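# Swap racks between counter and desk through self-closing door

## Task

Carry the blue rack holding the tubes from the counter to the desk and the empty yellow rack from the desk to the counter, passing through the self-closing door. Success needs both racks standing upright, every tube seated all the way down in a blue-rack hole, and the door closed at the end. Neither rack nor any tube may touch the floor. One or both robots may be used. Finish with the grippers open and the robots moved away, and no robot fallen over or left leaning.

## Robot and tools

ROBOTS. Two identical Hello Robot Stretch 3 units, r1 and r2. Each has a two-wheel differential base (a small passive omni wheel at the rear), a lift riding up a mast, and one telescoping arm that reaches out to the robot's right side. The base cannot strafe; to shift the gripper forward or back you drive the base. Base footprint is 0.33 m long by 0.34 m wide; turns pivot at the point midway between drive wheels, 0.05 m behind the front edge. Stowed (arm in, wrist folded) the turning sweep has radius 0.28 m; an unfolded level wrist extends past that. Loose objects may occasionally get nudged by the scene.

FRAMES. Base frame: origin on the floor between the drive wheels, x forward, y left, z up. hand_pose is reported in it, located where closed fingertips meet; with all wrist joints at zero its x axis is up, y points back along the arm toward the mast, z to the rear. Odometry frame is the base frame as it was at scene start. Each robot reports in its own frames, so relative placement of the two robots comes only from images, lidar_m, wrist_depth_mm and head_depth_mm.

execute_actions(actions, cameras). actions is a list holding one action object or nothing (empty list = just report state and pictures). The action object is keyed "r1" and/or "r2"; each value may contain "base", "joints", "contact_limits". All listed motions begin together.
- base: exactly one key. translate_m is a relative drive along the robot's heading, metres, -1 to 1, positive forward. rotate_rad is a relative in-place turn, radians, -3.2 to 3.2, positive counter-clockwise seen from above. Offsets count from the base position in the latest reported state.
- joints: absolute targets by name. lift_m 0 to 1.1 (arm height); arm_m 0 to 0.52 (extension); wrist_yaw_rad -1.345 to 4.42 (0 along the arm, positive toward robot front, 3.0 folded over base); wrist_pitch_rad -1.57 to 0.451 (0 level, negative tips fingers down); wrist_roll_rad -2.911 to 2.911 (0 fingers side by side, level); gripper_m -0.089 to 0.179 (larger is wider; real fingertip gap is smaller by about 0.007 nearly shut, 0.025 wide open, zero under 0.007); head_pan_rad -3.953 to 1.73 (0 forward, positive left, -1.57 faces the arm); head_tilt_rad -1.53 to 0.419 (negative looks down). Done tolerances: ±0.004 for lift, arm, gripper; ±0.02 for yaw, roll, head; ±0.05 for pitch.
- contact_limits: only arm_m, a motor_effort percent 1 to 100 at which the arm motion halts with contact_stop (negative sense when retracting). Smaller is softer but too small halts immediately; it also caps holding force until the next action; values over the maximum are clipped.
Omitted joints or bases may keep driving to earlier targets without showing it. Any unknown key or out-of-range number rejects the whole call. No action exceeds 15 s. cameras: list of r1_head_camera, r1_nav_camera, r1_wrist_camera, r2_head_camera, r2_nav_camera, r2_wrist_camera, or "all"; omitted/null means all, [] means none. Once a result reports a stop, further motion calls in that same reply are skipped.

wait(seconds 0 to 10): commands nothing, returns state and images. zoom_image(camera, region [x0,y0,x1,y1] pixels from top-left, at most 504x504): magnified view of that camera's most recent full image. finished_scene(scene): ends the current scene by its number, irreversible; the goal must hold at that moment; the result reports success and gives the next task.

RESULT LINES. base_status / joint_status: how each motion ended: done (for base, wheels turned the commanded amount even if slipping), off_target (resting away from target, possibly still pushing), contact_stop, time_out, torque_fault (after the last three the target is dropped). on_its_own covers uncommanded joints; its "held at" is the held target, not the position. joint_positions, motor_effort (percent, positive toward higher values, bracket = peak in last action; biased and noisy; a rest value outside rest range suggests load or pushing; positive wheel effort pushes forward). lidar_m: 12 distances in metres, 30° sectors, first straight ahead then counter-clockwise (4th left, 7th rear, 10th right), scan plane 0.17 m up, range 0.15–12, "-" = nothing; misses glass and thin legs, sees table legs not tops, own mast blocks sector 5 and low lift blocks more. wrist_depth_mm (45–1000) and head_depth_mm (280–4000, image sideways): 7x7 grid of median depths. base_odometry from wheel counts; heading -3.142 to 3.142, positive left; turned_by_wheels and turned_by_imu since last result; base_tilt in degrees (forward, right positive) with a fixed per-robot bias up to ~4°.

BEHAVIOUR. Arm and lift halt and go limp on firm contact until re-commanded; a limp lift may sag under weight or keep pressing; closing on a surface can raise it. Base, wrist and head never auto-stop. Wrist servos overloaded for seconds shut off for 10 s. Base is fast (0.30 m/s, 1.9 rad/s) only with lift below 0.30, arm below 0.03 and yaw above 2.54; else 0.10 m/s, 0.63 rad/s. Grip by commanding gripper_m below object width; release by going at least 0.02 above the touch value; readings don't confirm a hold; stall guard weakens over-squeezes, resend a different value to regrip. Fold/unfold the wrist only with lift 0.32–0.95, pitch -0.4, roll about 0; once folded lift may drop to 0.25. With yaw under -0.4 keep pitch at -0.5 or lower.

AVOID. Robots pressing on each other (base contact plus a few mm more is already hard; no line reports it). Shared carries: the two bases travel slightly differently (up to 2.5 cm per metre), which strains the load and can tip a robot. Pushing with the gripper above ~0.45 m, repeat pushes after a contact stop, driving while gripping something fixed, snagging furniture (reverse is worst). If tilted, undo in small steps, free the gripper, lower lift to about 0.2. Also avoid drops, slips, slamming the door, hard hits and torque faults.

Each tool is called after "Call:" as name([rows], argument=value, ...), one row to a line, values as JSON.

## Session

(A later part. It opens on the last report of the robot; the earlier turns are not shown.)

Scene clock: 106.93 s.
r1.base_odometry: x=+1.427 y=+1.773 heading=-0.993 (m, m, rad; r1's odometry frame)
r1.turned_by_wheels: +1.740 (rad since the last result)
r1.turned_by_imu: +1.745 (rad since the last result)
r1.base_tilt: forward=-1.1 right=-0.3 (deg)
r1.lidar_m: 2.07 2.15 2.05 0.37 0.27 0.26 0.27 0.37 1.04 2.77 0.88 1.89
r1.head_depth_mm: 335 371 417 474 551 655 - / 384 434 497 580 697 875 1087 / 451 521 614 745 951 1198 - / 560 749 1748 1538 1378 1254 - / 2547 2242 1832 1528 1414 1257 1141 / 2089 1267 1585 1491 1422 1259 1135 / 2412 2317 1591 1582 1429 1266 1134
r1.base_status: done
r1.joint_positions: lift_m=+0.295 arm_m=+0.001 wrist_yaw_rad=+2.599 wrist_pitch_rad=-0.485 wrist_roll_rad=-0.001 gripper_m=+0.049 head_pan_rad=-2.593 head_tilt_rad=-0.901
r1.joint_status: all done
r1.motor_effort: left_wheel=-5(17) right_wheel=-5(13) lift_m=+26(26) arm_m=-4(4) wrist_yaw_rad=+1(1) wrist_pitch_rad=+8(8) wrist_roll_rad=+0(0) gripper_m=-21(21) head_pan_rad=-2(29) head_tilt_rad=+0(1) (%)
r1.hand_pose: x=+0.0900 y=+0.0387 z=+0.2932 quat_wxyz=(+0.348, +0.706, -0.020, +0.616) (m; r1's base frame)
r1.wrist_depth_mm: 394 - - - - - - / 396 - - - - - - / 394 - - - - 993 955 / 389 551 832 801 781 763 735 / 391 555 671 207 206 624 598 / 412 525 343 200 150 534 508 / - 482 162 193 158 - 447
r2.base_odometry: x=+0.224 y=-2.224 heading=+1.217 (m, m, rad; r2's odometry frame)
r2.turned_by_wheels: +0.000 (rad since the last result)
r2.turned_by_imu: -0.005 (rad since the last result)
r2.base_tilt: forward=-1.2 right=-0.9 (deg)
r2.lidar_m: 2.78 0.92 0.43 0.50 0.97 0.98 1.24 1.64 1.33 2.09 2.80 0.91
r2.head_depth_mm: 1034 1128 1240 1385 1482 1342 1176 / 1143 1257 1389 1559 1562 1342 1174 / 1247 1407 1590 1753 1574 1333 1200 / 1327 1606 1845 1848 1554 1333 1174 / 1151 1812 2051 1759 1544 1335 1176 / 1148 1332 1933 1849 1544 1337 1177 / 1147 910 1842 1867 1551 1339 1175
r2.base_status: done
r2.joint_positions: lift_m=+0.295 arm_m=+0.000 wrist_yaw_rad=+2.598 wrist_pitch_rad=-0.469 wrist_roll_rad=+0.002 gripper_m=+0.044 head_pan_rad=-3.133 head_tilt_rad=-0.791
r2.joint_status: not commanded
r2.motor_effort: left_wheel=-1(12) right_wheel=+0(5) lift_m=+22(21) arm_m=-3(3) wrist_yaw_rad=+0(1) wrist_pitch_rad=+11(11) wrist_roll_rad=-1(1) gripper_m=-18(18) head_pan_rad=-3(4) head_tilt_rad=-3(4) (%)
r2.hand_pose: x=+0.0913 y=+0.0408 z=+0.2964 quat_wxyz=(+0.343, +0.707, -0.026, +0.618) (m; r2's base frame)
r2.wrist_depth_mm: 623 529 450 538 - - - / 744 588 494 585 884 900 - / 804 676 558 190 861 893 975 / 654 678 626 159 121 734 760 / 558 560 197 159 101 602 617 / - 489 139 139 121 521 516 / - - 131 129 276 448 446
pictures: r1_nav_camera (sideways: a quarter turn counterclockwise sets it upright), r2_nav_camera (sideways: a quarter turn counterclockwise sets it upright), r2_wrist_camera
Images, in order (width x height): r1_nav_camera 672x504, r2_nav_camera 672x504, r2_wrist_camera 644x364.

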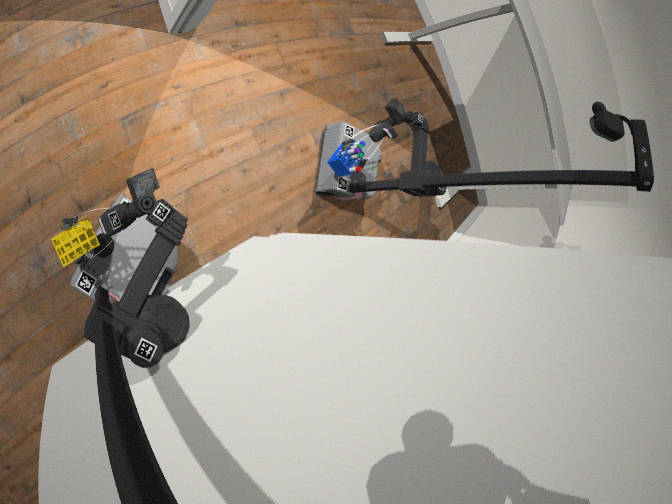

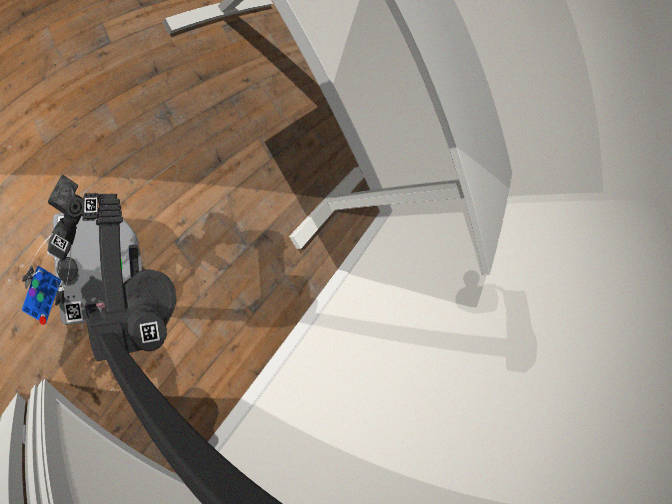

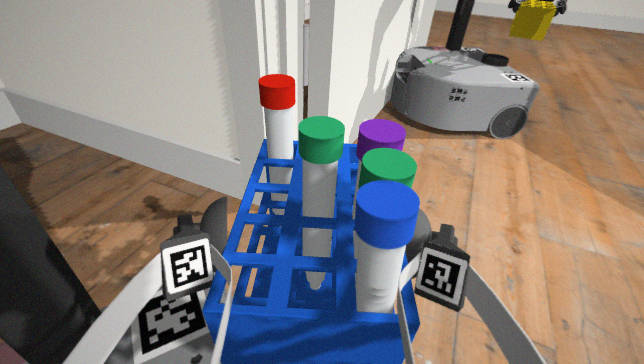

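Call:
execute_actions([
  {"r1":{"base":{"translate_m":1.0},"joints":{"head_pan_rad":-2.9,"head_tilt_rad":-0.6}},"r2":{"base":{"translate_m":-0.32},"joints":{"lift_m":0.74,"wrist_yaw_rad":0.0,"wrist_pitch_rad":-0.46,"head_pan_rad":-2.0,"head_tilt_rad":-0.5}}},
], cameras=["r1_nav_camera","r2_nav_camera","r2_wrist_camera"])

Scene clock: 112.70 s.
r1.base_odometry: x=+1.973 y=+0.936 heading=-0.993 (m, m, rad; r1's odometry frame)
r1.turned_by_wheels: +0.000 (rad since the last result)
r1.turned_by_imu: +0.039 (rad since the last result)
r1.base_tilt: forward=-0.9 right=-0.3 (deg)
r1.lidar_m: 1.19 1.62 1.57 1.63 2.06 1.98 1.48 1.08 1.03 1.07 1.18 1.14
r1.head_depth_mm: 1615 1824 2105 2157 1743 1431 1219 / 1442 1613 1838 2040 1738 1449 1225 / 1308 1446 1623 1825 1750 1443 1241 / 1203 1323 1463 1624 1715 1452 1241 / 1108 1208 1325 1463 1632 1466 1247 / 1031 1112 1208 1325 1464 1469 1261 / 956 1030 1116 1207 1323 1420 1250
r1.base_status: done
r1.joint_positions: lift_m=+0.295 arm_m=+0.001 wrist_yaw_rad=+2.600 wrist_pitch_rad=-0.484 wrist_roll_rad=-0.001 gripper_m=+0.049 head_pan_rad=-2.894 head_tilt_rad=-0.600
r1.joint_status: all done
r1.motor_effort: left_wheel=+1(23) right_wheel=+0(40) lift_m=+29(29) arm_m=-3(5) wrist_yaw_rad=+0(2) wrist_pitch_rad=+8(8) wrist_roll_rad=+0(0) gripper_m=-21(20) head_pan_rad=-2(19) head_tilt_rad=-1(24) (%)
r1.hand_pose: x=+0.0900 y=+0.0391 z=+0.2933 quat_wxyz=(+0.347, +0.706, -0.020, +0.617) (m; r1's base frame)
r1.wrist_depth_mm: - - - - - - - / - - - - - - - / - - - - - 985 977 / 886 853 826 816 793 764 751 / 696 661 662 207 206 622 609 / 592 559 345 200 150 531 512 / - 496 161 161 158 - 449
r2.base_odometry: x=+0.113 y=-2.524 heading=+1.217 (m, m, rad; r2's odometry frame)
r2.turned_by_wheels: +0.000 (rad since the last result)
r2.turned_by_imu: +0.000 (rad since the last result)
r2.base_tilt: forward=-1.2 right=-0.9 (deg)
r2.lidar_m: 0.77 0.63 0.65 0.82 0.78 0.79 0.99 1.08 1.40 1.22 2.98 1.18
r2.head_depth_mm: 1160 1242 1169 755 1574 1637 1366 / 1212 1305 1174 754 1675 1647 1360 / 1265 1363 1173 755 1769 1640 1361 / 1329 1431 1175 797 1870 1646 1353 / 1397 1515 1168 839 1964 1632 1354 / 1478 1605 1172 890 1511 1586 1359 / 1546 1712 1170 2119 2086 1623 1362
r2.base_status: done
r2.joint_positions: lift_m=+0.740 arm_m=+0.000 wrist_yaw_rad=+0.002 wrist_pitch_rad=-0.483 wrist_roll_rad=+0.002 gripper_m=+0.044 head_pan_rad=-2.007 head_tilt_rad=-0.507
r2.joint_status: all done
r2.motor_effort: left_wheel=+0(12) right_wheel=-1(7) lift_m=+28(30) arm_m=-3(3) wrist_yaw_rad=-2(2) wrist_pitch_rad=+8(10) wrist_roll_rad=-1(1) gripper_m=-18(18) head_pan_rad=+4(47) head_tilt_rad=+3(19) (%)
r2.hand_pose: x=-0.0212 y=-0.3612 z=+0.7382 quat_wxyz=(+0.686, +0.170, -0.687, -0.169) (m; r2's base frame)
r2.wrist_depth_mm: - - - - - - 917 / - - - - - - 982 / - - - 190 - - 987 / - - - 159 121 - - / - - 196 159 102 - - / 991 989 139 139 121 - - / 856 864 138 129 483 909 937
pictures: r1_nav_camera (sideways: a quarter turn counterclockwise sets it upright), r2_nav_camera (sideways: a quarter turn counterclockwise sets it upright), r2_wrist_camera
Images, in order (width x height): r1_nav_camera 672x504, r2_nav_camera 672x504, r2_wrist_camera 644x364.

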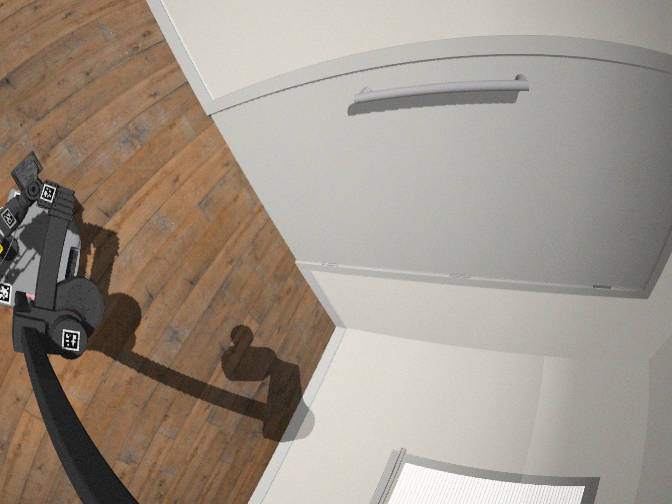

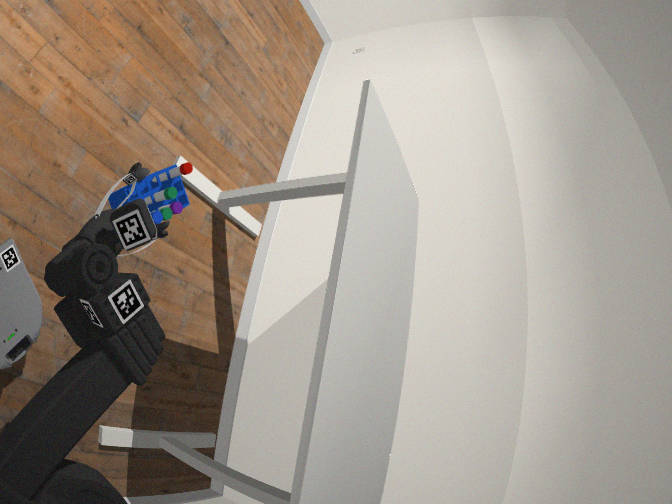

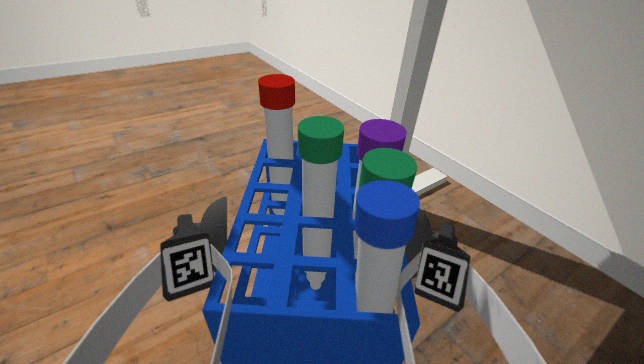

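Call:
execute_actions([
  {"r1":{"base":{"translate_m":0.58},"joints":{"lift_m":0.9,"wrist_yaw_rad":0.0,"wrist_pitch_rad":-0.55,"arm_m":0.05,"head_pan_rad":-1.4,"head_tilt_rad":-0.55}},"r2":{"base":{"rotate_rad":-0.9},"joints":{"lift_m":1.05,"wrist_pitch_rad":-0.47,"head_pan_rad":-1.4,"head_tilt_rad":-0.5}}},
], cameras=["r1_nav_camera","r1_wrist_camera","r2_nav_camera","r2_wrist_camera"])

Scene clock: 120.47 s.
r1.base_odometry: x=+2.290 y=+0.450 heading=-0.993 (m, m, rad; r1's odometry frame)
r1.turned_by_wheels: +0.000 (rad since the last result)
r1.turned_by_imu: +0.000 (rad since the last result)
r1.base_tilt: forward=-0.9 right=-0.3 (deg)
r1.lidar_m: 0.67 0.92 1.29 1.33 1.82 2.48 1.89 1.37 1.32 0.91 0.67 0.64
r1.head_depth_mm: 1212 1311 1440 1571 1691 - - / 1303 1410 1551 1712 1826 - 1206 / 1399 1548 1693 1910 1840 1479 1269 / 1511 1648 1789 1067 1176 1398 1266 / 1435 1554 1024 914 1009 1129 1252 / 1327 1411 1030 821 896 987 1107 / 1214 1302 1046 766 808 878 965
r1.base_status: done
r1.joint_positions: lift_m=+0.900 arm_m=+0.050 wrist_yaw_rad=+0.002 wrist_pitch_rad=-0.569 wrist_roll_rad=-0.001 gripper_m=+0.049 head_pan_rad=-1.407 head_tilt_rad=-0.556
r1.joint_status: all done
r1.motor_effort: left_wheel=+0(8) right_wheel=+1(5) lift_m=+39(42) arm_m=+5(5) wrist_yaw_rad=-2(4) wrist_pitch_rad=+6(8) wrist_roll_rad=+0(0) gripper_m=-20(21) head_pan_rad=+2(29) head_tilt_rad=+2(12) (%)
r1.hand_pose: x=-0.0212 y=-0.3975 z=+0.8800 quat_wxyz=(+0.679, +0.199, -0.678, -0.198) (m; r1's base frame)
r1.wrist_depth_mm: 547 534 - - - 916 831 / 417 521 - - - 995 874 / 447 550 - - - - 961 / 468 577 789 - - - - / 484 606 770 206 206 - - / 506 651 757 200 150 - - / 531 646 173 193 160 - -
r2.base_odometry: x=+0.113 y=-2.524 heading=+0.317 (m, m, rad; r2's odometry frame)
r2.turned_by_wheels: -0.900 (rad since the last result)
r2.turned_by_imu: -0.901 (rad since the last result)
r2.base_tilt: forward=-1.2 right=-0.8 (deg)
r2.lidar_m: 2.27 0.99 0.74 0.63 0.68 0.80 0.78 0.81 1.02 1.38 1.23 2.02
r2.head_depth_mm: 1135 1215 1174 - - - - / 1147 1241 1168 890 381 - - / 1165 1261 1170 753 423 1508 1367 / 1187 1284 1170 754 1691 1650 1365 / 1210 1305 1168 754 1741 1650 1367 / 1239 1336 1168 754 1787 1641 1354 / 1252 1361 1167 792 1814 1638 1362
r2.base_status: done
r2.joint_positions: lift_m=+1.050 arm_m=+0.000 wrist_yaw_rad=+0.002 wrist_pitch_rad=-0.493 wrist_roll_rad=+0.002 gripper_m=+0.044 head_pan_rad=-1.407 head_tilt_rad=-0.507
r2.joint_status: all done
r2.motor_effort: left_wheel=+3(7) right_wheel=-3(6) lift_m=+28(30) arm_m=-3(3) wrist_yaw_rad=-1(2) wrist_pitch_rad=+8(8) wrist_roll_rad=-1(1) gripper_m=-18(18) head_pan_rad=+3(37) head_tilt_rad=+3(3) (%)
r2.hand_pose: x=-0.0212 y=-0.3598 z=+1.0461 quat_wxyz=(+0.685, +0.173, -0.686, -0.172) (m; r2's base frame)
r2.wrist_depth_mm: 816 859 920 961 - - 992 / 559 570 597 633 639 684 829 / 440 430 440 190 453 488 510 / - - - 158 121 848 424 / - - 197 159 102 - 918 / - - 139 139 121 - 874 / - - 138 130 - - 876
pictures: r1_nav_camera (sideways: a quarter turn counterclockwise sets it upright), r1_wrist_camera, r2_nav_camera (sideways: a quarter turn counterclockwise sets it upright), r2_wrist_camera
Images, in order (width x height): r1_nav_camera 672x504, r1_wrist_camera 644x364, r2_nav_camera 672x504, r2_wrist_camera 644x364.

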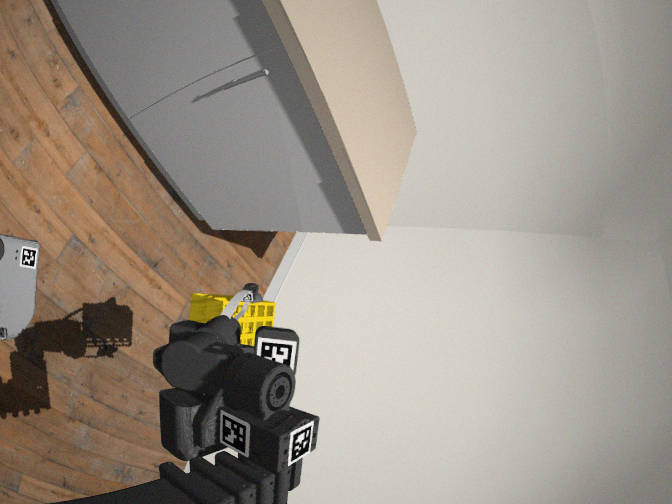

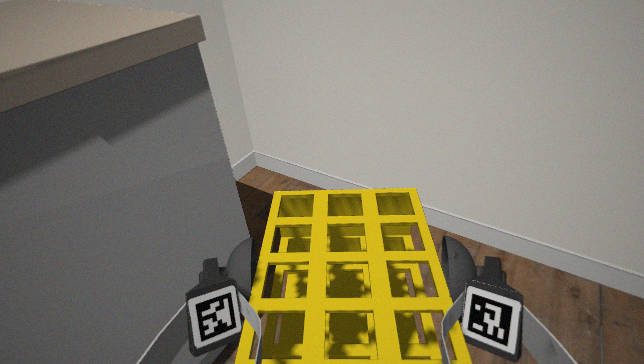

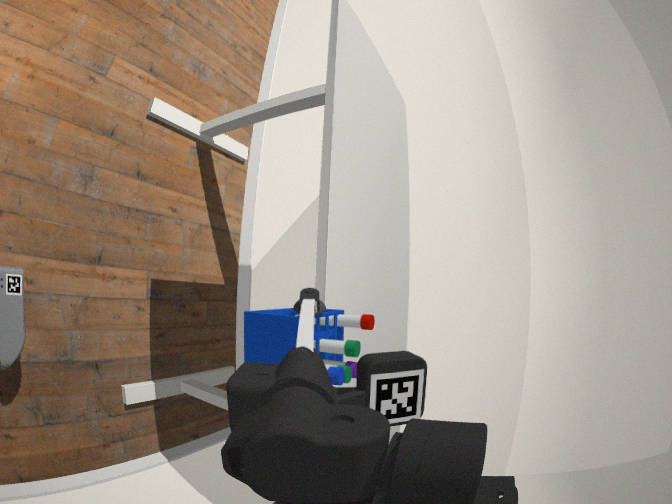

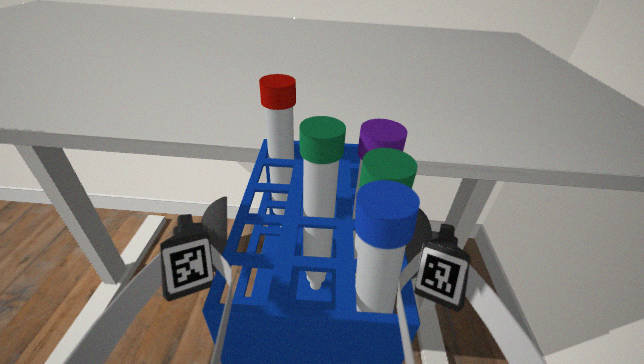

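Call:
execute_actions([
  {"r1":{"base":{"rotate_rad":0.98},"joints":{"lift_m":1.025,"arm_m":0.46}},"r2":{"joints":{"arm_m":0.42}}},
], cameras=["r1_head_camera","r2_head_camera"])

Scene clock: 125.30 s.
r1.base_odometry: x=+2.290 y=+0.450 heading=-0.013 (m, m, rad; r1's odometry frame)
r1.turned_by_wheels: +0.980 (rad since the last result)
r1.turned_by_imu: +0.993 (rad since the last result)
r1.base_tilt: forward=-0.9 right=-0.3 (deg)
r1.lidar_m: 1.29 1.32 1.72 2.49 2.02 1.40 1.32 1.35 0.68 0.64 0.66 0.86
r1.head_depth_mm: 1017 - 726 713 763 879 1031 / 1038 1144 883 728 781 900 1064 / 1054 1163 996 736 798 920 1092 / 1068 1171 1007 744 814 946 1191 / 1089 1195 1019 762 835 971 1192 / 1105 1211 1031 775 855 997 1227 / 1116 1231 1042 793 875 1027 1230
r1.base_status: done
r1.joint_positions: lift_m=+1.025 arm_m=+0.460 wrist_yaw_rad=+0.000 wrist_pitch_rad=-0.570 wrist_roll_rad=-0.001 gripper_m=+0.049 head_pan_rad=-1.407 head_tilt_rad=-0.556
r1.joint_status: all done
r1.motor_effort: left_wheel=-1(5) right_wheel=+1(4) lift_m=+40(41) arm_m=+5(8) wrist_yaw_rad=-1(2) wrist_pitch_rad=+6(6) wrist_roll_rad=+0(0) gripper_m=-22(20) head_pan_rad=+2(2) head_tilt_rad=+3(2) (%)
r1.hand_pose: x=-0.0215 y=-0.8073 z=+1.0048 quat_wxyz=(+0.679, +0.199, -0.678, -0.199) (m; r1's base frame)
r1.wrist_depth_mm: 520 528 534 531 539 548 555 / 571 575 580 589 585 575 579 / 527 512 506 485 466 458 444 / 418 407 396 390 374 367 357 / 344 337 331 208 205 310 305 / 293 287 276 199 150 272 263 / 254 252 172 193 160 - 233
r2.base_odometry: x=+0.113 y=-2.524 heading=+0.317 (m, m, rad; r2's odometry frame)
r2.turned_by_wheels: +0.000 (rad since the last result)
r2.turned_by_imu: +0.001 (rad since the last result)
r2.base_tilt: forward=-1.2 right=-0.9 (deg)
r2.lidar_m: 2.26 0.99 0.74 0.63 0.68 0.80 0.78 0.81 1.02 1.38 1.22 2.02
r2.head_depth_mm: 1131 - 1049 753 1577 1641 1354 / 1148 1208 - 723 1617 1647 1363 / 1171 1265 1221 752 1648 1633 1362 / 1185 1286 1170 753 1691 1633 1362 / 1209 1300 1168 755 1738 1640 1366 / 1228 1332 1169 752 1789 1643 1359 / 1251 1363 1162 793 1822 1640 1362
r2.base_status: not commanded
r2.joint_positions: lift_m=+1.050 arm_m=+0.420 wrist_yaw_rad=+0.001 wrist_pitch_rad=-0.493 wrist_roll_rad=+0.002 gripper_m=+0.044 head_pan_rad=-1.407 head_tilt_rad=-0.507
r2.joint_status: all done
r2.motor_effort: left_wheel=+3(3) right_wheel=-3(3) lift_m=+28(28) arm_m=+3(3) wrist_yaw_rad=-1(1) wrist_pitch_rad=+8(8) wrist_roll_rad=-1(1) gripper_m=-18(19) head_pan_rad=+3(4) head_tilt_rad=+2(3) (%)
r2.hand_pose: x=-0.0213 y=-0.7789 z=+1.0461 quat_wxyz=(+0.685, +0.173, -0.686, -0.173) (m; r2's base frame)
r2.wrist_depth_mm: 693 711 678 669 647 649 629 / 551 563 575 613 630 664 680 / 419 428 433 191 448 483 494 / 337 344 334 159 121 379 387 / 285 286 197 159 102 311 316 / 245 245 139 140 122 263 268 / 213 217 138 129 176 229 232
pictures: r1_head_camera (sideways: a quarter turn clockwise sets it upright), r2_head_camera (sideways: a quarter turn clockwise sets it upright)
Images, in order (width x height): r1_head_camera 896x504, r2_head_camera 896x504.

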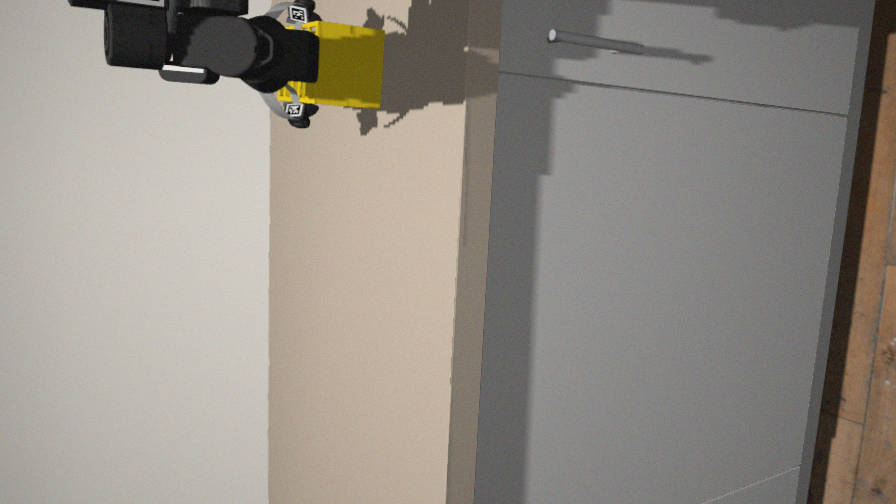

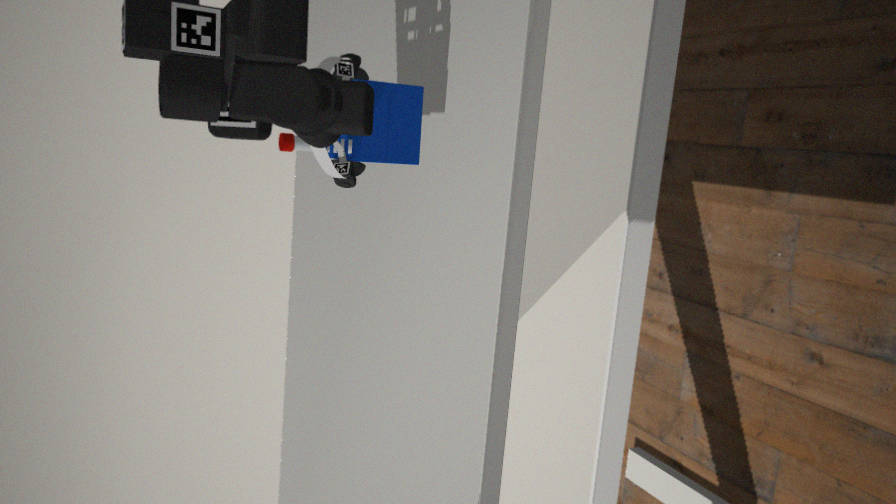

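Call:
execute_actions([
  {"r1":{"joints":{"lift_m":0.988}},"r2":{"joints":{"lift_m":1.016}}},
], cameras=["r1_head_camera","r2_head_camera"])

Scene clock: 128.10 s.
r1.base_odometry: x=+2.290 y=+0.450 heading=-0.013 (m, m, rad; r1's odometry frame)
r1.turned_by_wheels: +0.000 (rad since the last result)
r1.turned_by_imu: +0.000 (rad since the last result)
r1.base_tilt: forward=-1.0 right=-0.4 (deg)
r1.lidar_m: 1.29 1.32 1.71 2.48 2.03 1.40 1.33 1.35 0.68 0.64 0.66 0.86
r1.head_depth_mm: 1029 - 732 712 760 878 1033 / 1038 1137 962 727 782 898 1063 / 1056 1155 994 735 798 925 1092 / 1071 1172 1010 743 818 945 1192 / 1086 1192 1017 759 834 971 1192 / 1103 1207 1034 773 855 1000 1223 / 1116 1225 1048 790 877 1030 1230
r1.base_status: not commanded
r1.joint_positions: lift_m=+0.988 arm_m=+0.460 wrist_yaw_rad=+0.000 wrist_pitch_rad=-0.568 wrist_roll_rad=-0.001 gripper_m=+0.049 head_pan_rad=-1.407 head_tilt_rad=-0.556
r1.joint_status: all done
r1.motor_effort: left_wheel=-1(1) right_wheel=+1(1) lift_m=+25(30) arm_m=+5(5) wrist_yaw_rad=-1(1) wrist_pitch_rad=+6(6) wrist_roll_rad=+0(0) gripper_m=-21(21) head_pan_rad=+2(2) head_tilt_rad=+2(3) (%)
r1.hand_pose: x=-0.0215 y=-0.8077 z=+0.9689 quat_wxyz=(+0.679, +0.198, -0.678, -0.198) (m; r1's base frame)
r1.wrist_depth_mm: 515 523 532 536 538 549 553 / 562 557 552 563 526 505 487 / 452 439 423 411 398 384 377 / 356 344 338 329 322 313 303 / 294 287 280 207 212 264 257 / 248 244 234 182 149 231 223 / 215 213 187 193 160 - 197
r2.base_odometry: x=+0.113 y=-2.524 heading=+0.317 (m, m, rad; r2's odometry frame)
r2.turned_by_wheels: +0.000 (rad since the last result)
r2.turned_by_imu: +0.001 (rad since the last result)
r2.base_tilt: forward=-1.2 right=-0.9 (deg)
r2.lidar_m: 2.26 0.99 0.74 0.63 0.68 0.80 0.78 0.81 1.02 1.38 1.22 2.03
r2.head_depth_mm: 1135 1193 1009 752 1590 1637 1362 / 1150 1225 - 723 1613 1646 1367 / 1174 1259 1170 751 1660 1650 1358 / 1184 1279 1172 755 1687 1646 1363 / 1207 1306 1170 752 1749 1644 1359 / 1233 1336 1168 753 1784 1637 1361 / 1254 1356 1163 793 1816 1643 1362
r2.base_status: not commanded
r2.joint_positions: lift_m=+1.016 arm_m=+0.420 wrist_yaw_rad=+0.001 wrist_pitch_rad=-0.483 wrist_roll_rad=+0.002 gripper_m=+0.044 head_pan_rad=-1.407 head_tilt_rad=-0.507
r2.joint_status: all done
r2.motor_effort: left_wheel=+3(3) right_wheel=-3(3) lift_m=+20(23) arm_m=+3(3) wrist_yaw_rad=-1(1) wrist_pitch_rad=+5(8) wrist_roll_rad=-1(1) gripper_m=-18(18) head_pan_rad=+3(3) head_tilt_rad=+3(3) (%)
r2.hand_pose: x=-0.0213 y=-0.7803 z=+1.0145 quat_wxyz=(+0.686, +0.170, -0.687, -0.169) (m; r2's base frame)
r2.wrist_depth_mm: 681 680 663 674 649 650 638 / 481 500 513 541 564 579 615 / 364 370 382 191 393 423 432 / 291 299 294 159 121 328 335 / 244 248 193 159 102 268 273 / 210 212 139 139 120 226 229 / 183 185 137 129 161 196 199
pictures: r1_head_camera (sideways: a quarter turn clockwise sets it upright), r2_head_camera (sideways: a quarter turn clockwise sets it upright)
Images, in order (width x height): r1_head_camera 896x504, r2_head_camera 896x504.

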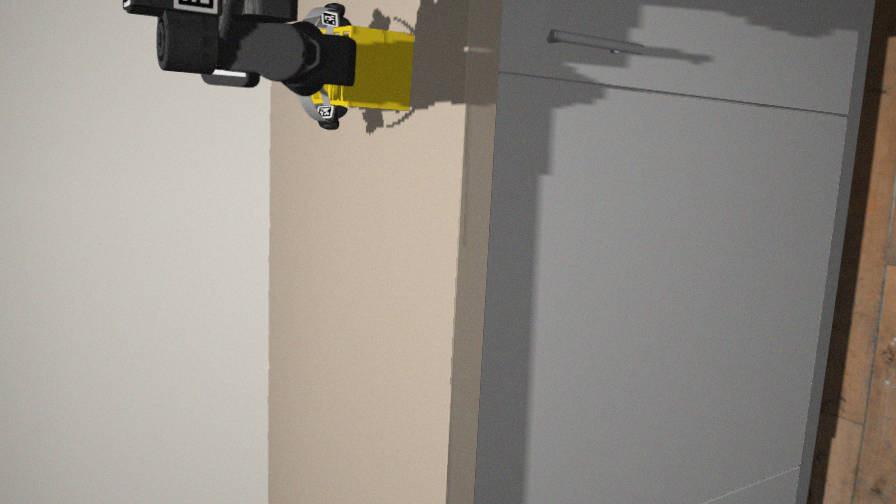

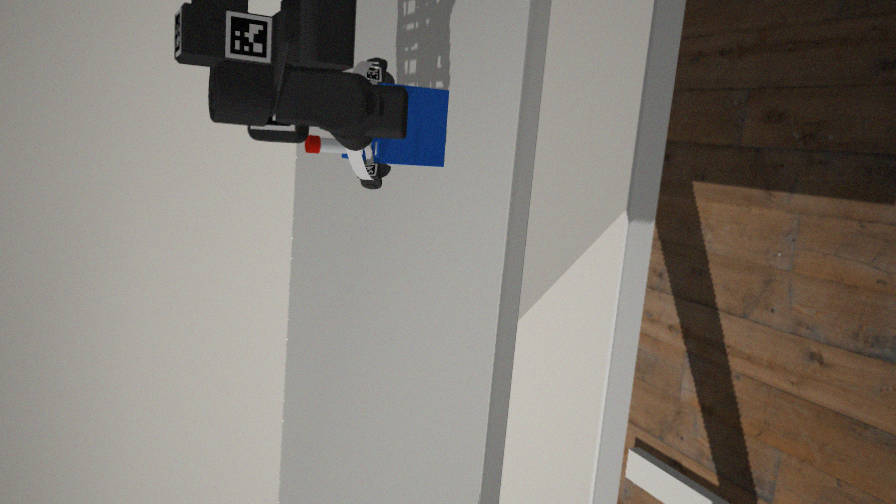

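Call:
execute_actions(actions=[])

Scene clock: 128.87 s.
r1.base_odometry: x=+2.290 y=+0.450 heading=-0.013 (m, m, rad; r1's odometry frame)
r1.turned_by_wheels: +0.000 (rad since the last result)
r1.turned_by_imu: +0.000 (rad since the last result)
r1.base_tilt: forward=-1.0 right=-0.3 (deg)
r1.lidar_m: 1.29 1.31 1.71 2.49 2.03 1.40 1.32 1.35 0.68 0.64 0.66 0.86
r1.head_depth_mm: 1030 - 734 713 762 879 1035 / 1045 1134 962 728 779 897 1059 / 1059 1162 997 735 798 919 1096 / 1072 1177 1006 743 813 947 1186 / 1083 1195 1018 758 833 973 1195 / 1103 1213 1035 774 854 998 1223 / 1115 1228 1043 793 874 1027 1231
r1.base_status: not commanded
r1.joint_positions: lift_m=+0.988 arm_m=+0.460 wrist_yaw_rad=+0.000 wrist_pitch_rad=-0.568 wrist_roll_rad=-0.001 gripper_m=+0.049 head_pan_rad=-1.407 head_tilt_rad=-0.556
r1.joint_status: all done
r1.motor_effort: left_wheel=-1(1) right_wheel=+1(1) lift_m=+25(30) arm_m=+5(5) wrist_yaw_rad=-1(1) wrist_pitch_rad=+6(6) wrist_roll_rad=+0(0) gripper_m=-21(21) head_pan_rad=+2(2) head_tilt_rad=+3(3) (%)
r1.hand_pose: x=-0.0215 y=-0.8077 z=+0.9689 quat_wxyz=(+0.679, +0.198, -0.678, -0.198) (m; r1's base frame)
r1.wrist_depth_mm: 514 524 528 531 539 543 551 / 559 559 559 562 529 501 485 / 451 437 422 410 398 389 375 / 355 346 334 329 320 312 307 / 293 286 280 206 212 262 256 / 247 243 234 182 149 231 222 / 215 214 187 193 160 - 197
r2.base_odometry: x=+0.113 y=-2.524 heading=+0.317 (m, m, rad; r2's odometry frame)
r2.turned_by_wheels: +0.000 (rad since the last result)
r2.turned_by_imu: +0.000 (rad since the last result)
r2.base_tilt: forward=-1.2 right=-0.9 (deg)
r2.lidar_m: 2.27 0.99 0.74 0.63 0.68 0.80 0.78 0.81 1.02 1.39 1.22 2.02
r2.head_depth_mm: 1129 1186 1009 754 1578 1635 1360 / 1149 1224 - 724 1612 1646 1355 / 1166 1254 1172 750 1658 1642 1353 / 1188 1286 1172 752 1689 1639 1357 / 1212 1312 1164 751 1735 1630 1359 / 1226 1335 1167 750 1777 1629 1366 / 1255 1362 1166 791 1813 1638 1366
r2.base_status: not commanded
r2.joint_positions: lift_m=+1.016 arm_m=+0.420 wrist_yaw_rad=+0.001 wrist_pitch_rad=-0.483 wrist_roll_rad=+0.002 gripper_m=+0.044 head_pan_rad=-1.407 head_tilt_rad=-0.507
r2.joint_status: all done
r2.motor_effort: left_wheel=+2(3) right_wheel=-3(3) lift_m=+19(23) arm_m=+3(3) wrist_yaw_rad=-1(1) wrist_pitch_rad=+5(8) wrist_roll_rad=-1(1) gripper_m=-18(18) head_pan_rad=+3(3) head_tilt_rad=+3(3) (%)
r2.hand_pose: x=-0.0213 y=-0.7803 z=+1.0145 quat_wxyz=(+0.686, +0.170, -0.687, -0.169) (m; r2's base frame)
r2.wrist_depth_mm: 677 661 670 680 678 627 633 / 486 506 513 526 557 588 614 / 362 375 381 191 392 412 434 / 292 297 294 159 121 326 333 / 245 249 194 159 102 268 271 / 210 211 139 140 121 230 231 / 183 186 138 129 185 196 200
pictures: r1_head_camera (sideways: a quarter turn clockwise sets it upright), r1_nav_camera (sideways: a quarter turn counterclockwise sets it upright), r1_wrist_camera, r2_head_camera (sideways: a quarter turn clockwise sets it upright), r2_nav_camera (sideways: a quarter turn counterclockwise sets it upright), r2_wrist_camera
Images, in order (width x height): r1_head_camera 896x504, r1_nav_camera 672x504, r1_wrist_camera 644x364, r2_head_camera 896x504, r2_nav_camera 672x504, r2_wrist_camera 644x364.

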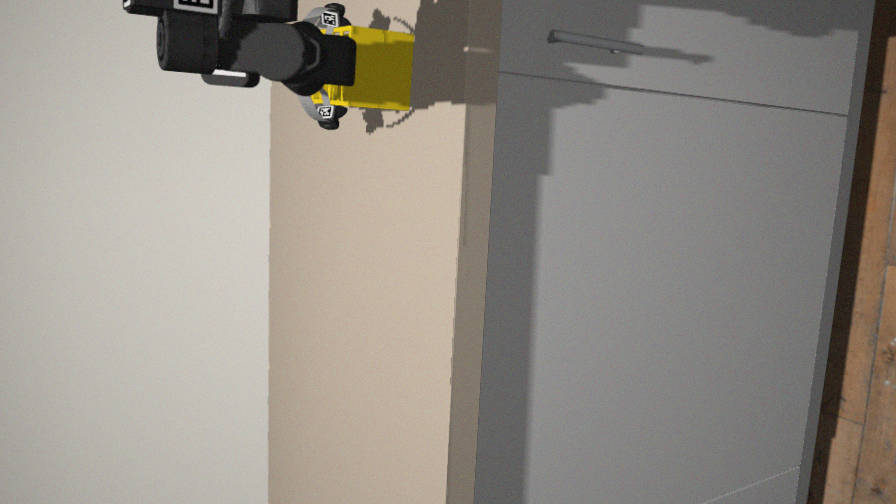

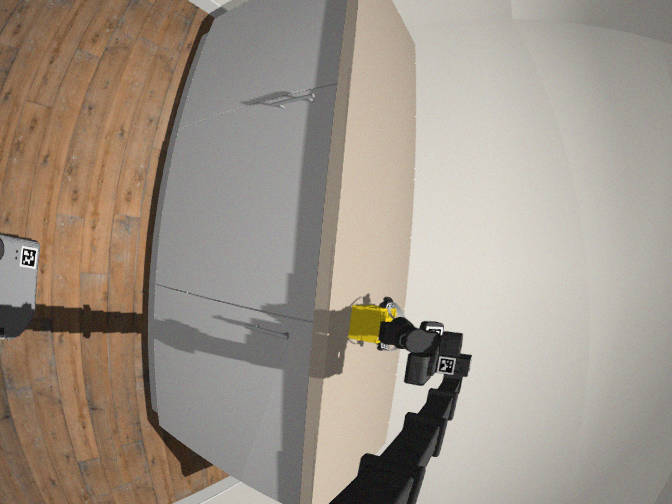

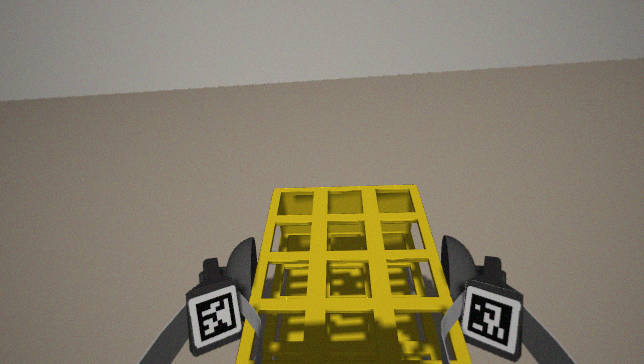

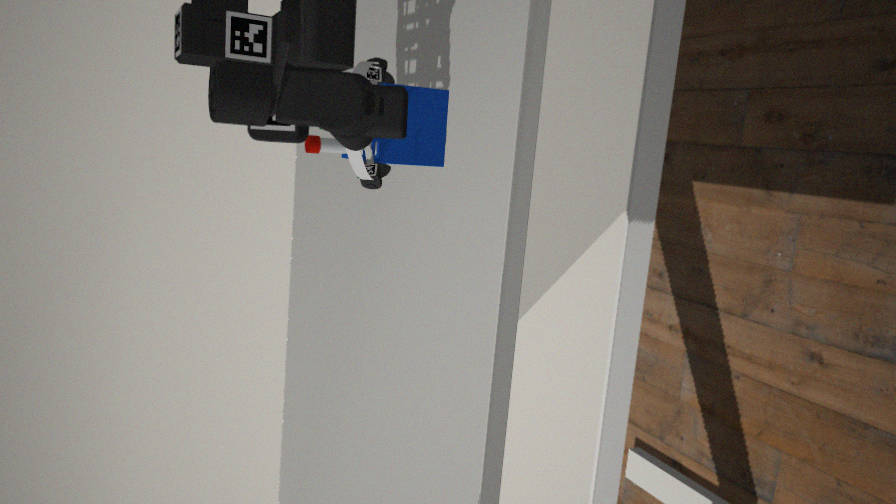

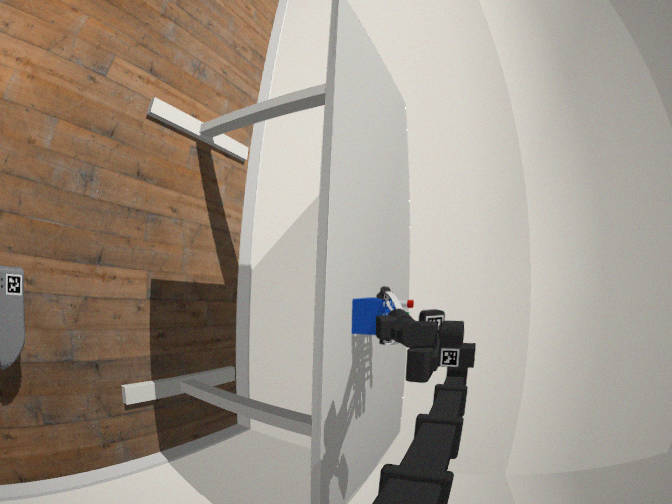

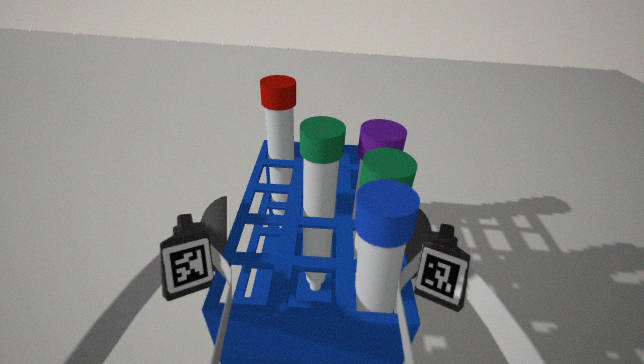

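Call:
execute_actions([
  {"r1":{"joints":{"gripper_m":0.15}},"r2":{"joints":{"gripper_m":0.155}}},
], cameras=["r1_wrist_camera","r2_wrist_camera"])

Scene clock: 130.80 s.
r1.base_odometry: x=+2.290 y=+0.450 heading=-0.013 (m, m, rad; r1's odometry frame)
r1.turned_by_wheels: +0.000 (rad since the last result)
r1.turned_by_imu: +0.000 (rad since the last result)
r1.base_tilt: forward=-1.0 right=-0.4 (deg)
r1.lidar_m: 1.29 1.32 1.71 2.48 2.03 1.40 1.32 1.35 0.68 0.64 0.65 0.86
r1.head_depth_mm: 1027 - 828 713 761 875 1037 / 1044 1135 928 728 781 899 1062 / 1056 1159 997 734 799 922 1094 / 1073 1176 1007 744 818 948 1198 / 1091 1192 1022 758 835 971 1195 / 1101 1211 1034 773 854 1000 1225 / 1118 1226 1048 794 877 1026 1229
r1.base_status: not commanded
r1.joint_positions: lift_m=+0.988 arm_m=+0.460 wrist_yaw_rad=+0.000 wrist_pitch_rad=-0.562 wrist_roll_rad=-0.001 gripper_m=+0.150 head_pan_rad=-1.407 head_tilt_rad=-0.556
r1.joint_status: all done
r1.motor_effort: left_wheel=-1(1) right_wheel=+2(1) lift_m=+25(25) arm_m=+5(4) wrist_yaw_rad=+0(1) wrist_pitch_rad=+4(5) wrist_roll_rad=+0(0) gripper_m=+0(98) head_pan_rad=+2(2) head_tilt_rad=+3(3) (%)
r1.hand_pose: x=-0.0215 y=-0.8086 z=+0.9700 quat_wxyz=(+0.680, +0.197, -0.679, -0.196) (m; r1's base frame)
r1.wrist_depth_mm: 518 526 525 532 537 547 553 / 567 565 569 563 533 507 489 / 458 443 426 416 399 392 379 / 360 349 343 332 324 316 309 / 297 289 282 212 223 267 260 / 250 253 238 196 153 230 227 / 218 - 206 162 160 201 -
r2.base_odometry: x=+0.113 y=-2.524 heading=+0.317 (m, m, rad; r2's odometry frame)
r2.turned_by_wheels: +0.000 (rad since the last result)
r2.turned_by_imu: +0.000 (rad since the last result)
r2.base_tilt: forward=-1.1 right=-0.9 (deg)
r2.lidar_m: 2.27 0.99 0.74 0.63 0.68 0.80 0.78 0.82 1.02 1.38 1.23 2.02
r2.head_depth_mm: 1133 1192 - 751 1582 1635 1355 / 1149 1219 - 732 1621 1642 1356 / 1167 1261 1272 753 1651 1635 1360 / 1195 1279 1166 753 1707 1640 1359 / 1212 1310 1177 753 1756 1638 1354 / 1231 1335 1170 752 1781 1630 1362 / 1254 1367 1169 794 1825 1644 1361
r2.base_status: not commanded
r2.joint_positions: lift_m=+1.016 arm_m=+0.420 wrist_yaw_rad=+0.001 wrist_pitch_rad=-0.483 wrist_roll_rad=+0.002 gripper_m=+0.155 head_pan_rad=-1.407 head_tilt_rad=-0.507
r2.joint_status: all done
r2.motor_effort: left_wheel=+3(3) right_wheel=-3(3) lift_m=+20(21) arm_m=+3(3) wrist_yaw_rad=-1(1) wrist_pitch_rad=+5(5) wrist_roll_rad=-1(1) gripper_m=+0(83) head_pan_rad=+3(4) head_tilt_rad=+3(2) (%)
r2.hand_pose: x=-0.0213 y=-0.7804 z=+1.0146 quat_wxyz=(+0.686, +0.169, -0.687, -0.169) (m; r2's base frame)
r2.wrist_depth_mm: 680 672 685 664 678 650 642 / 480 503 521 544 559 584 606 / 363 374 383 197 393 422 432 / 291 298 293 160 122 327 333 / 244 255 244 159 113 279 273 / 215 206 203 138 213 - 230 / 179 185 143 133 185 195 201
pictures: r1_wrist_camera, r2_wrist_camera
Images, in order (width x height): r1_wrist_camera 644x364, r2_wrist_camera 644x364.

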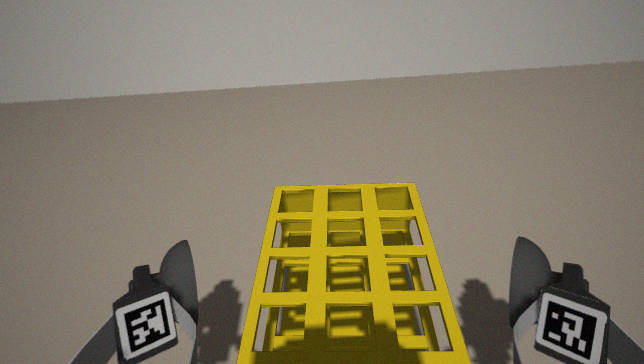

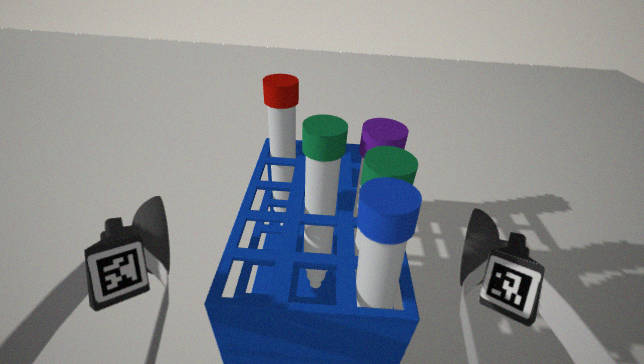

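Call:
execute_actions([
  {"r1":{"joints":{"arm_m":0.08,"lift_m":1.0,"head_pan_rad":-1.6}},"r2":{"joints":{"arm_m":0.05,"head_pan_rad":1.5,"head_tilt_rad":-0.1}}},
])

Scene clock: 135.37 s.
r1.base_odometry: x=+2.290 y=+0.450 heading=-0.013 (m, m, rad; r1's odometry frame)
r1.turned_by_wheels: +0.000 (rad since the last result)
r1.turned_by_imu: +0.001 (rad since the last result)
r1.base_tilt: forward=-0.9 right=-0.3 (deg)
r1.lidar_m: 1.28 1.31 1.71 2.48 2.03 1.40 1.32 1.35 0.68 0.64 0.66 0.86
r1.head_depth_mm: 1069 1175 - - - 984 1173 / 1069 1169 1078 - - 979 1179 / 1062 1166 1054 - - 974 1104 / 1061 1159 1007 743 815 927 1102 / 1057 1154 1023 741 800 922 1091 / 1051 1160 1034 737 796 916 1082 / 1056 1150 1047 731 795 912 1081
r1.base_status: not commanded
r1.joint_positions: lift_m=+1.000 arm_m=+0.080 wrist_yaw_rad=+0.000 wrist_pitch_rad=-0.563 wrist_roll_rad=-0.001 gripper_m=+0.150 head_pan_rad=-1.593 head_tilt_rad=-0.556
r1.joint_status: all done
r1.motor_effort: left_wheel=-1(1) right_wheel=+2(1) lift_m=+39(41) arm_m=-5(6) wrist_yaw_rad=-1(0) wrist_pitch_rad=+4(4) wrist_roll_rad=+0(0) gripper_m=+0(0) head_pan_rad=-3(14) head_tilt_rad=+3(2) (%)
r1.hand_pose: x=-0.0215 y=-0.4292 z=+0.9813 quat_wxyz=(+0.680, +0.197, -0.679, -0.197) (m; r1's base frame)
r1.wrist_depth_mm: 878 860 862 881 841 796 770 / 676 648 620 434 561 548 530 / 484 470 457 446 431 415 404 / 384 388 384 384 383 385 418 / 446 450 452 461 466 470 482 / 512 504 527 539 543 554 544 / 604 - 625 634 645 657 -
r2.base_odometry: x=+0.113 y=-2.524 heading=+0.317 (m, m, rad; r2's odometry frame)
r2.turned_by_wheels: +0.000 (rad since the last result)
r2.turned_by_imu: +0.001 (rad since the last result)
r2.base_tilt: forward=-1.2 right=-0.8 (deg)
r2.lidar_m: 2.26 0.99 0.74 0.63 0.68 0.80 0.78 0.81 1.02 1.39 1.23 2.02
r2.head_depth_mm: 656 665 675 687 701 710 722 / 651 662 672 683 695 707 720 / 649 659 669 679 690 703 713 / - 654 666 676 685 699 709 / - 570 580 589 599 608 619 / - 577 583 595 604 615 624 / - 576 583 594 602 612 623
r2.base_status: not commanded
r2.joint_positions: lift_m=+1.016 arm_m=+0.050 wrist_yaw_rad=+0.001 wrist_pitch_rad=-0.483 wrist_roll_rad=+0.002 gripper_m=+0.155 head_pan_rad=+1.493 head_tilt_rad=-0.112
r2.joint_status: all done
r2.motor_effort: left_wheel=+2(3) right_wheel=-3(3) lift_m=+20(21) arm_m=-3(4) wrist_yaw_rad=-1(1) wrist_pitch_rad=+5(5) wrist_roll_rad=-1(1) gripper_m=+0(0) head_pan_rad=+3(49) head_tilt_rad=+5(25) (%)
r2.hand_pose: x=-0.0213 y=-0.4111 z=+1.0146 quat_wxyz=(+0.686, +0.169, -0.687, -0.169) (m; r2's base frame)
r2.wrist_depth_mm: 732 751 798 514 932 975 976 / 481 508 526 457 566 589 629 / 373 374 386 398 411 423 433 / - - - - - 358 361 / - - - - - - 896 / - - - - - - 888 / - - - - - - 843
pictures: r1_head_camera (sideways: a quarter turn clockwise sets it upright), r1_nav_camera (sideways: a quarter turn counterclockwise sets it upright), r1_wrist_camera, r2_head_camera (sideways: a quarter turn clockwise sets it upright), r2_nav_camera (sideways: a quarter turn counterclockwise sets it upright), r2_wrist_camera
Images, in order (width x height): r1_head_camera 896x504, r1_nav_camera 672x504, r1_wrist_camera 644x364, r2_head_camera 896x504, r2_nav_camera 672x504, r2_wrist_camera 644x364.

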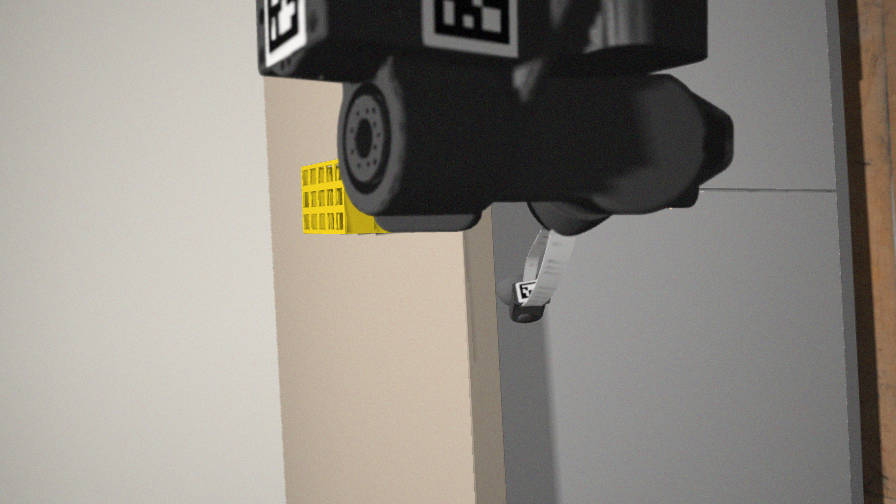

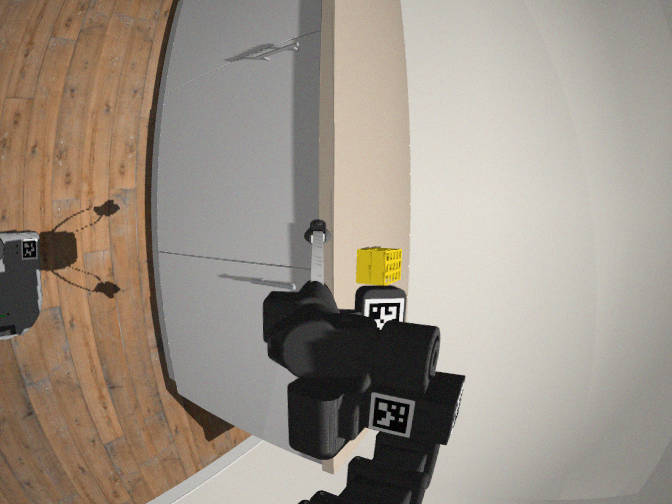

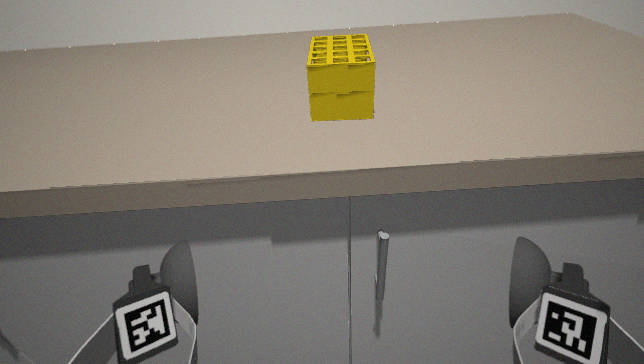

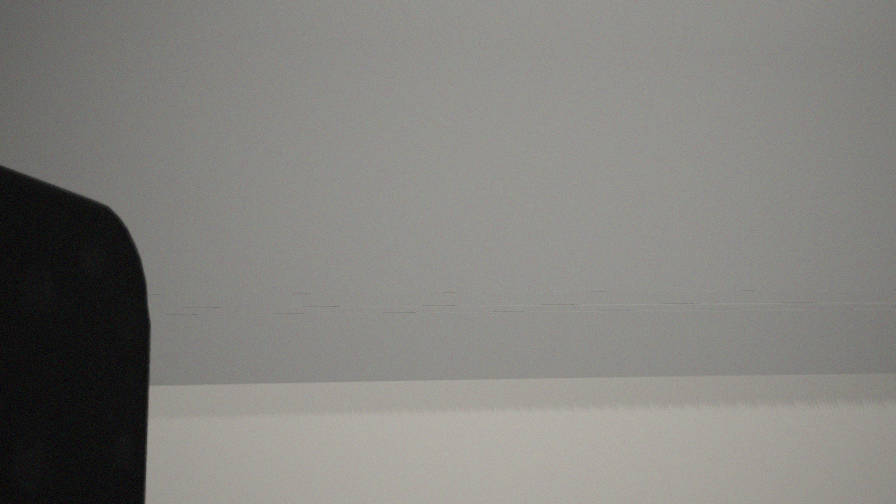

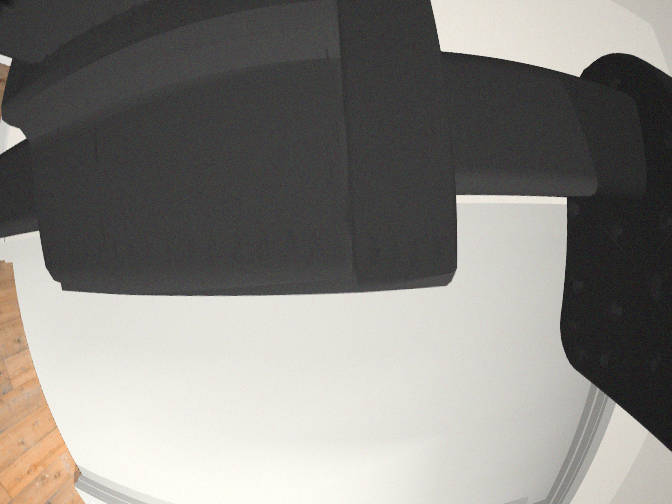

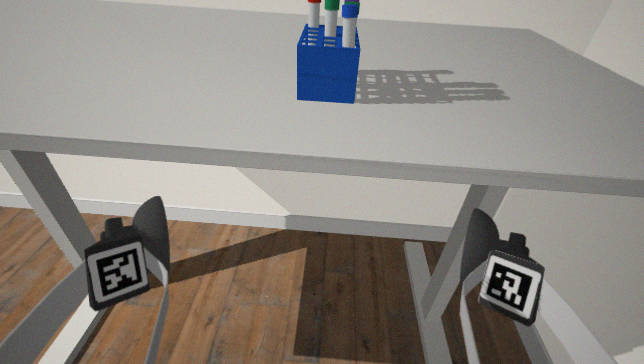

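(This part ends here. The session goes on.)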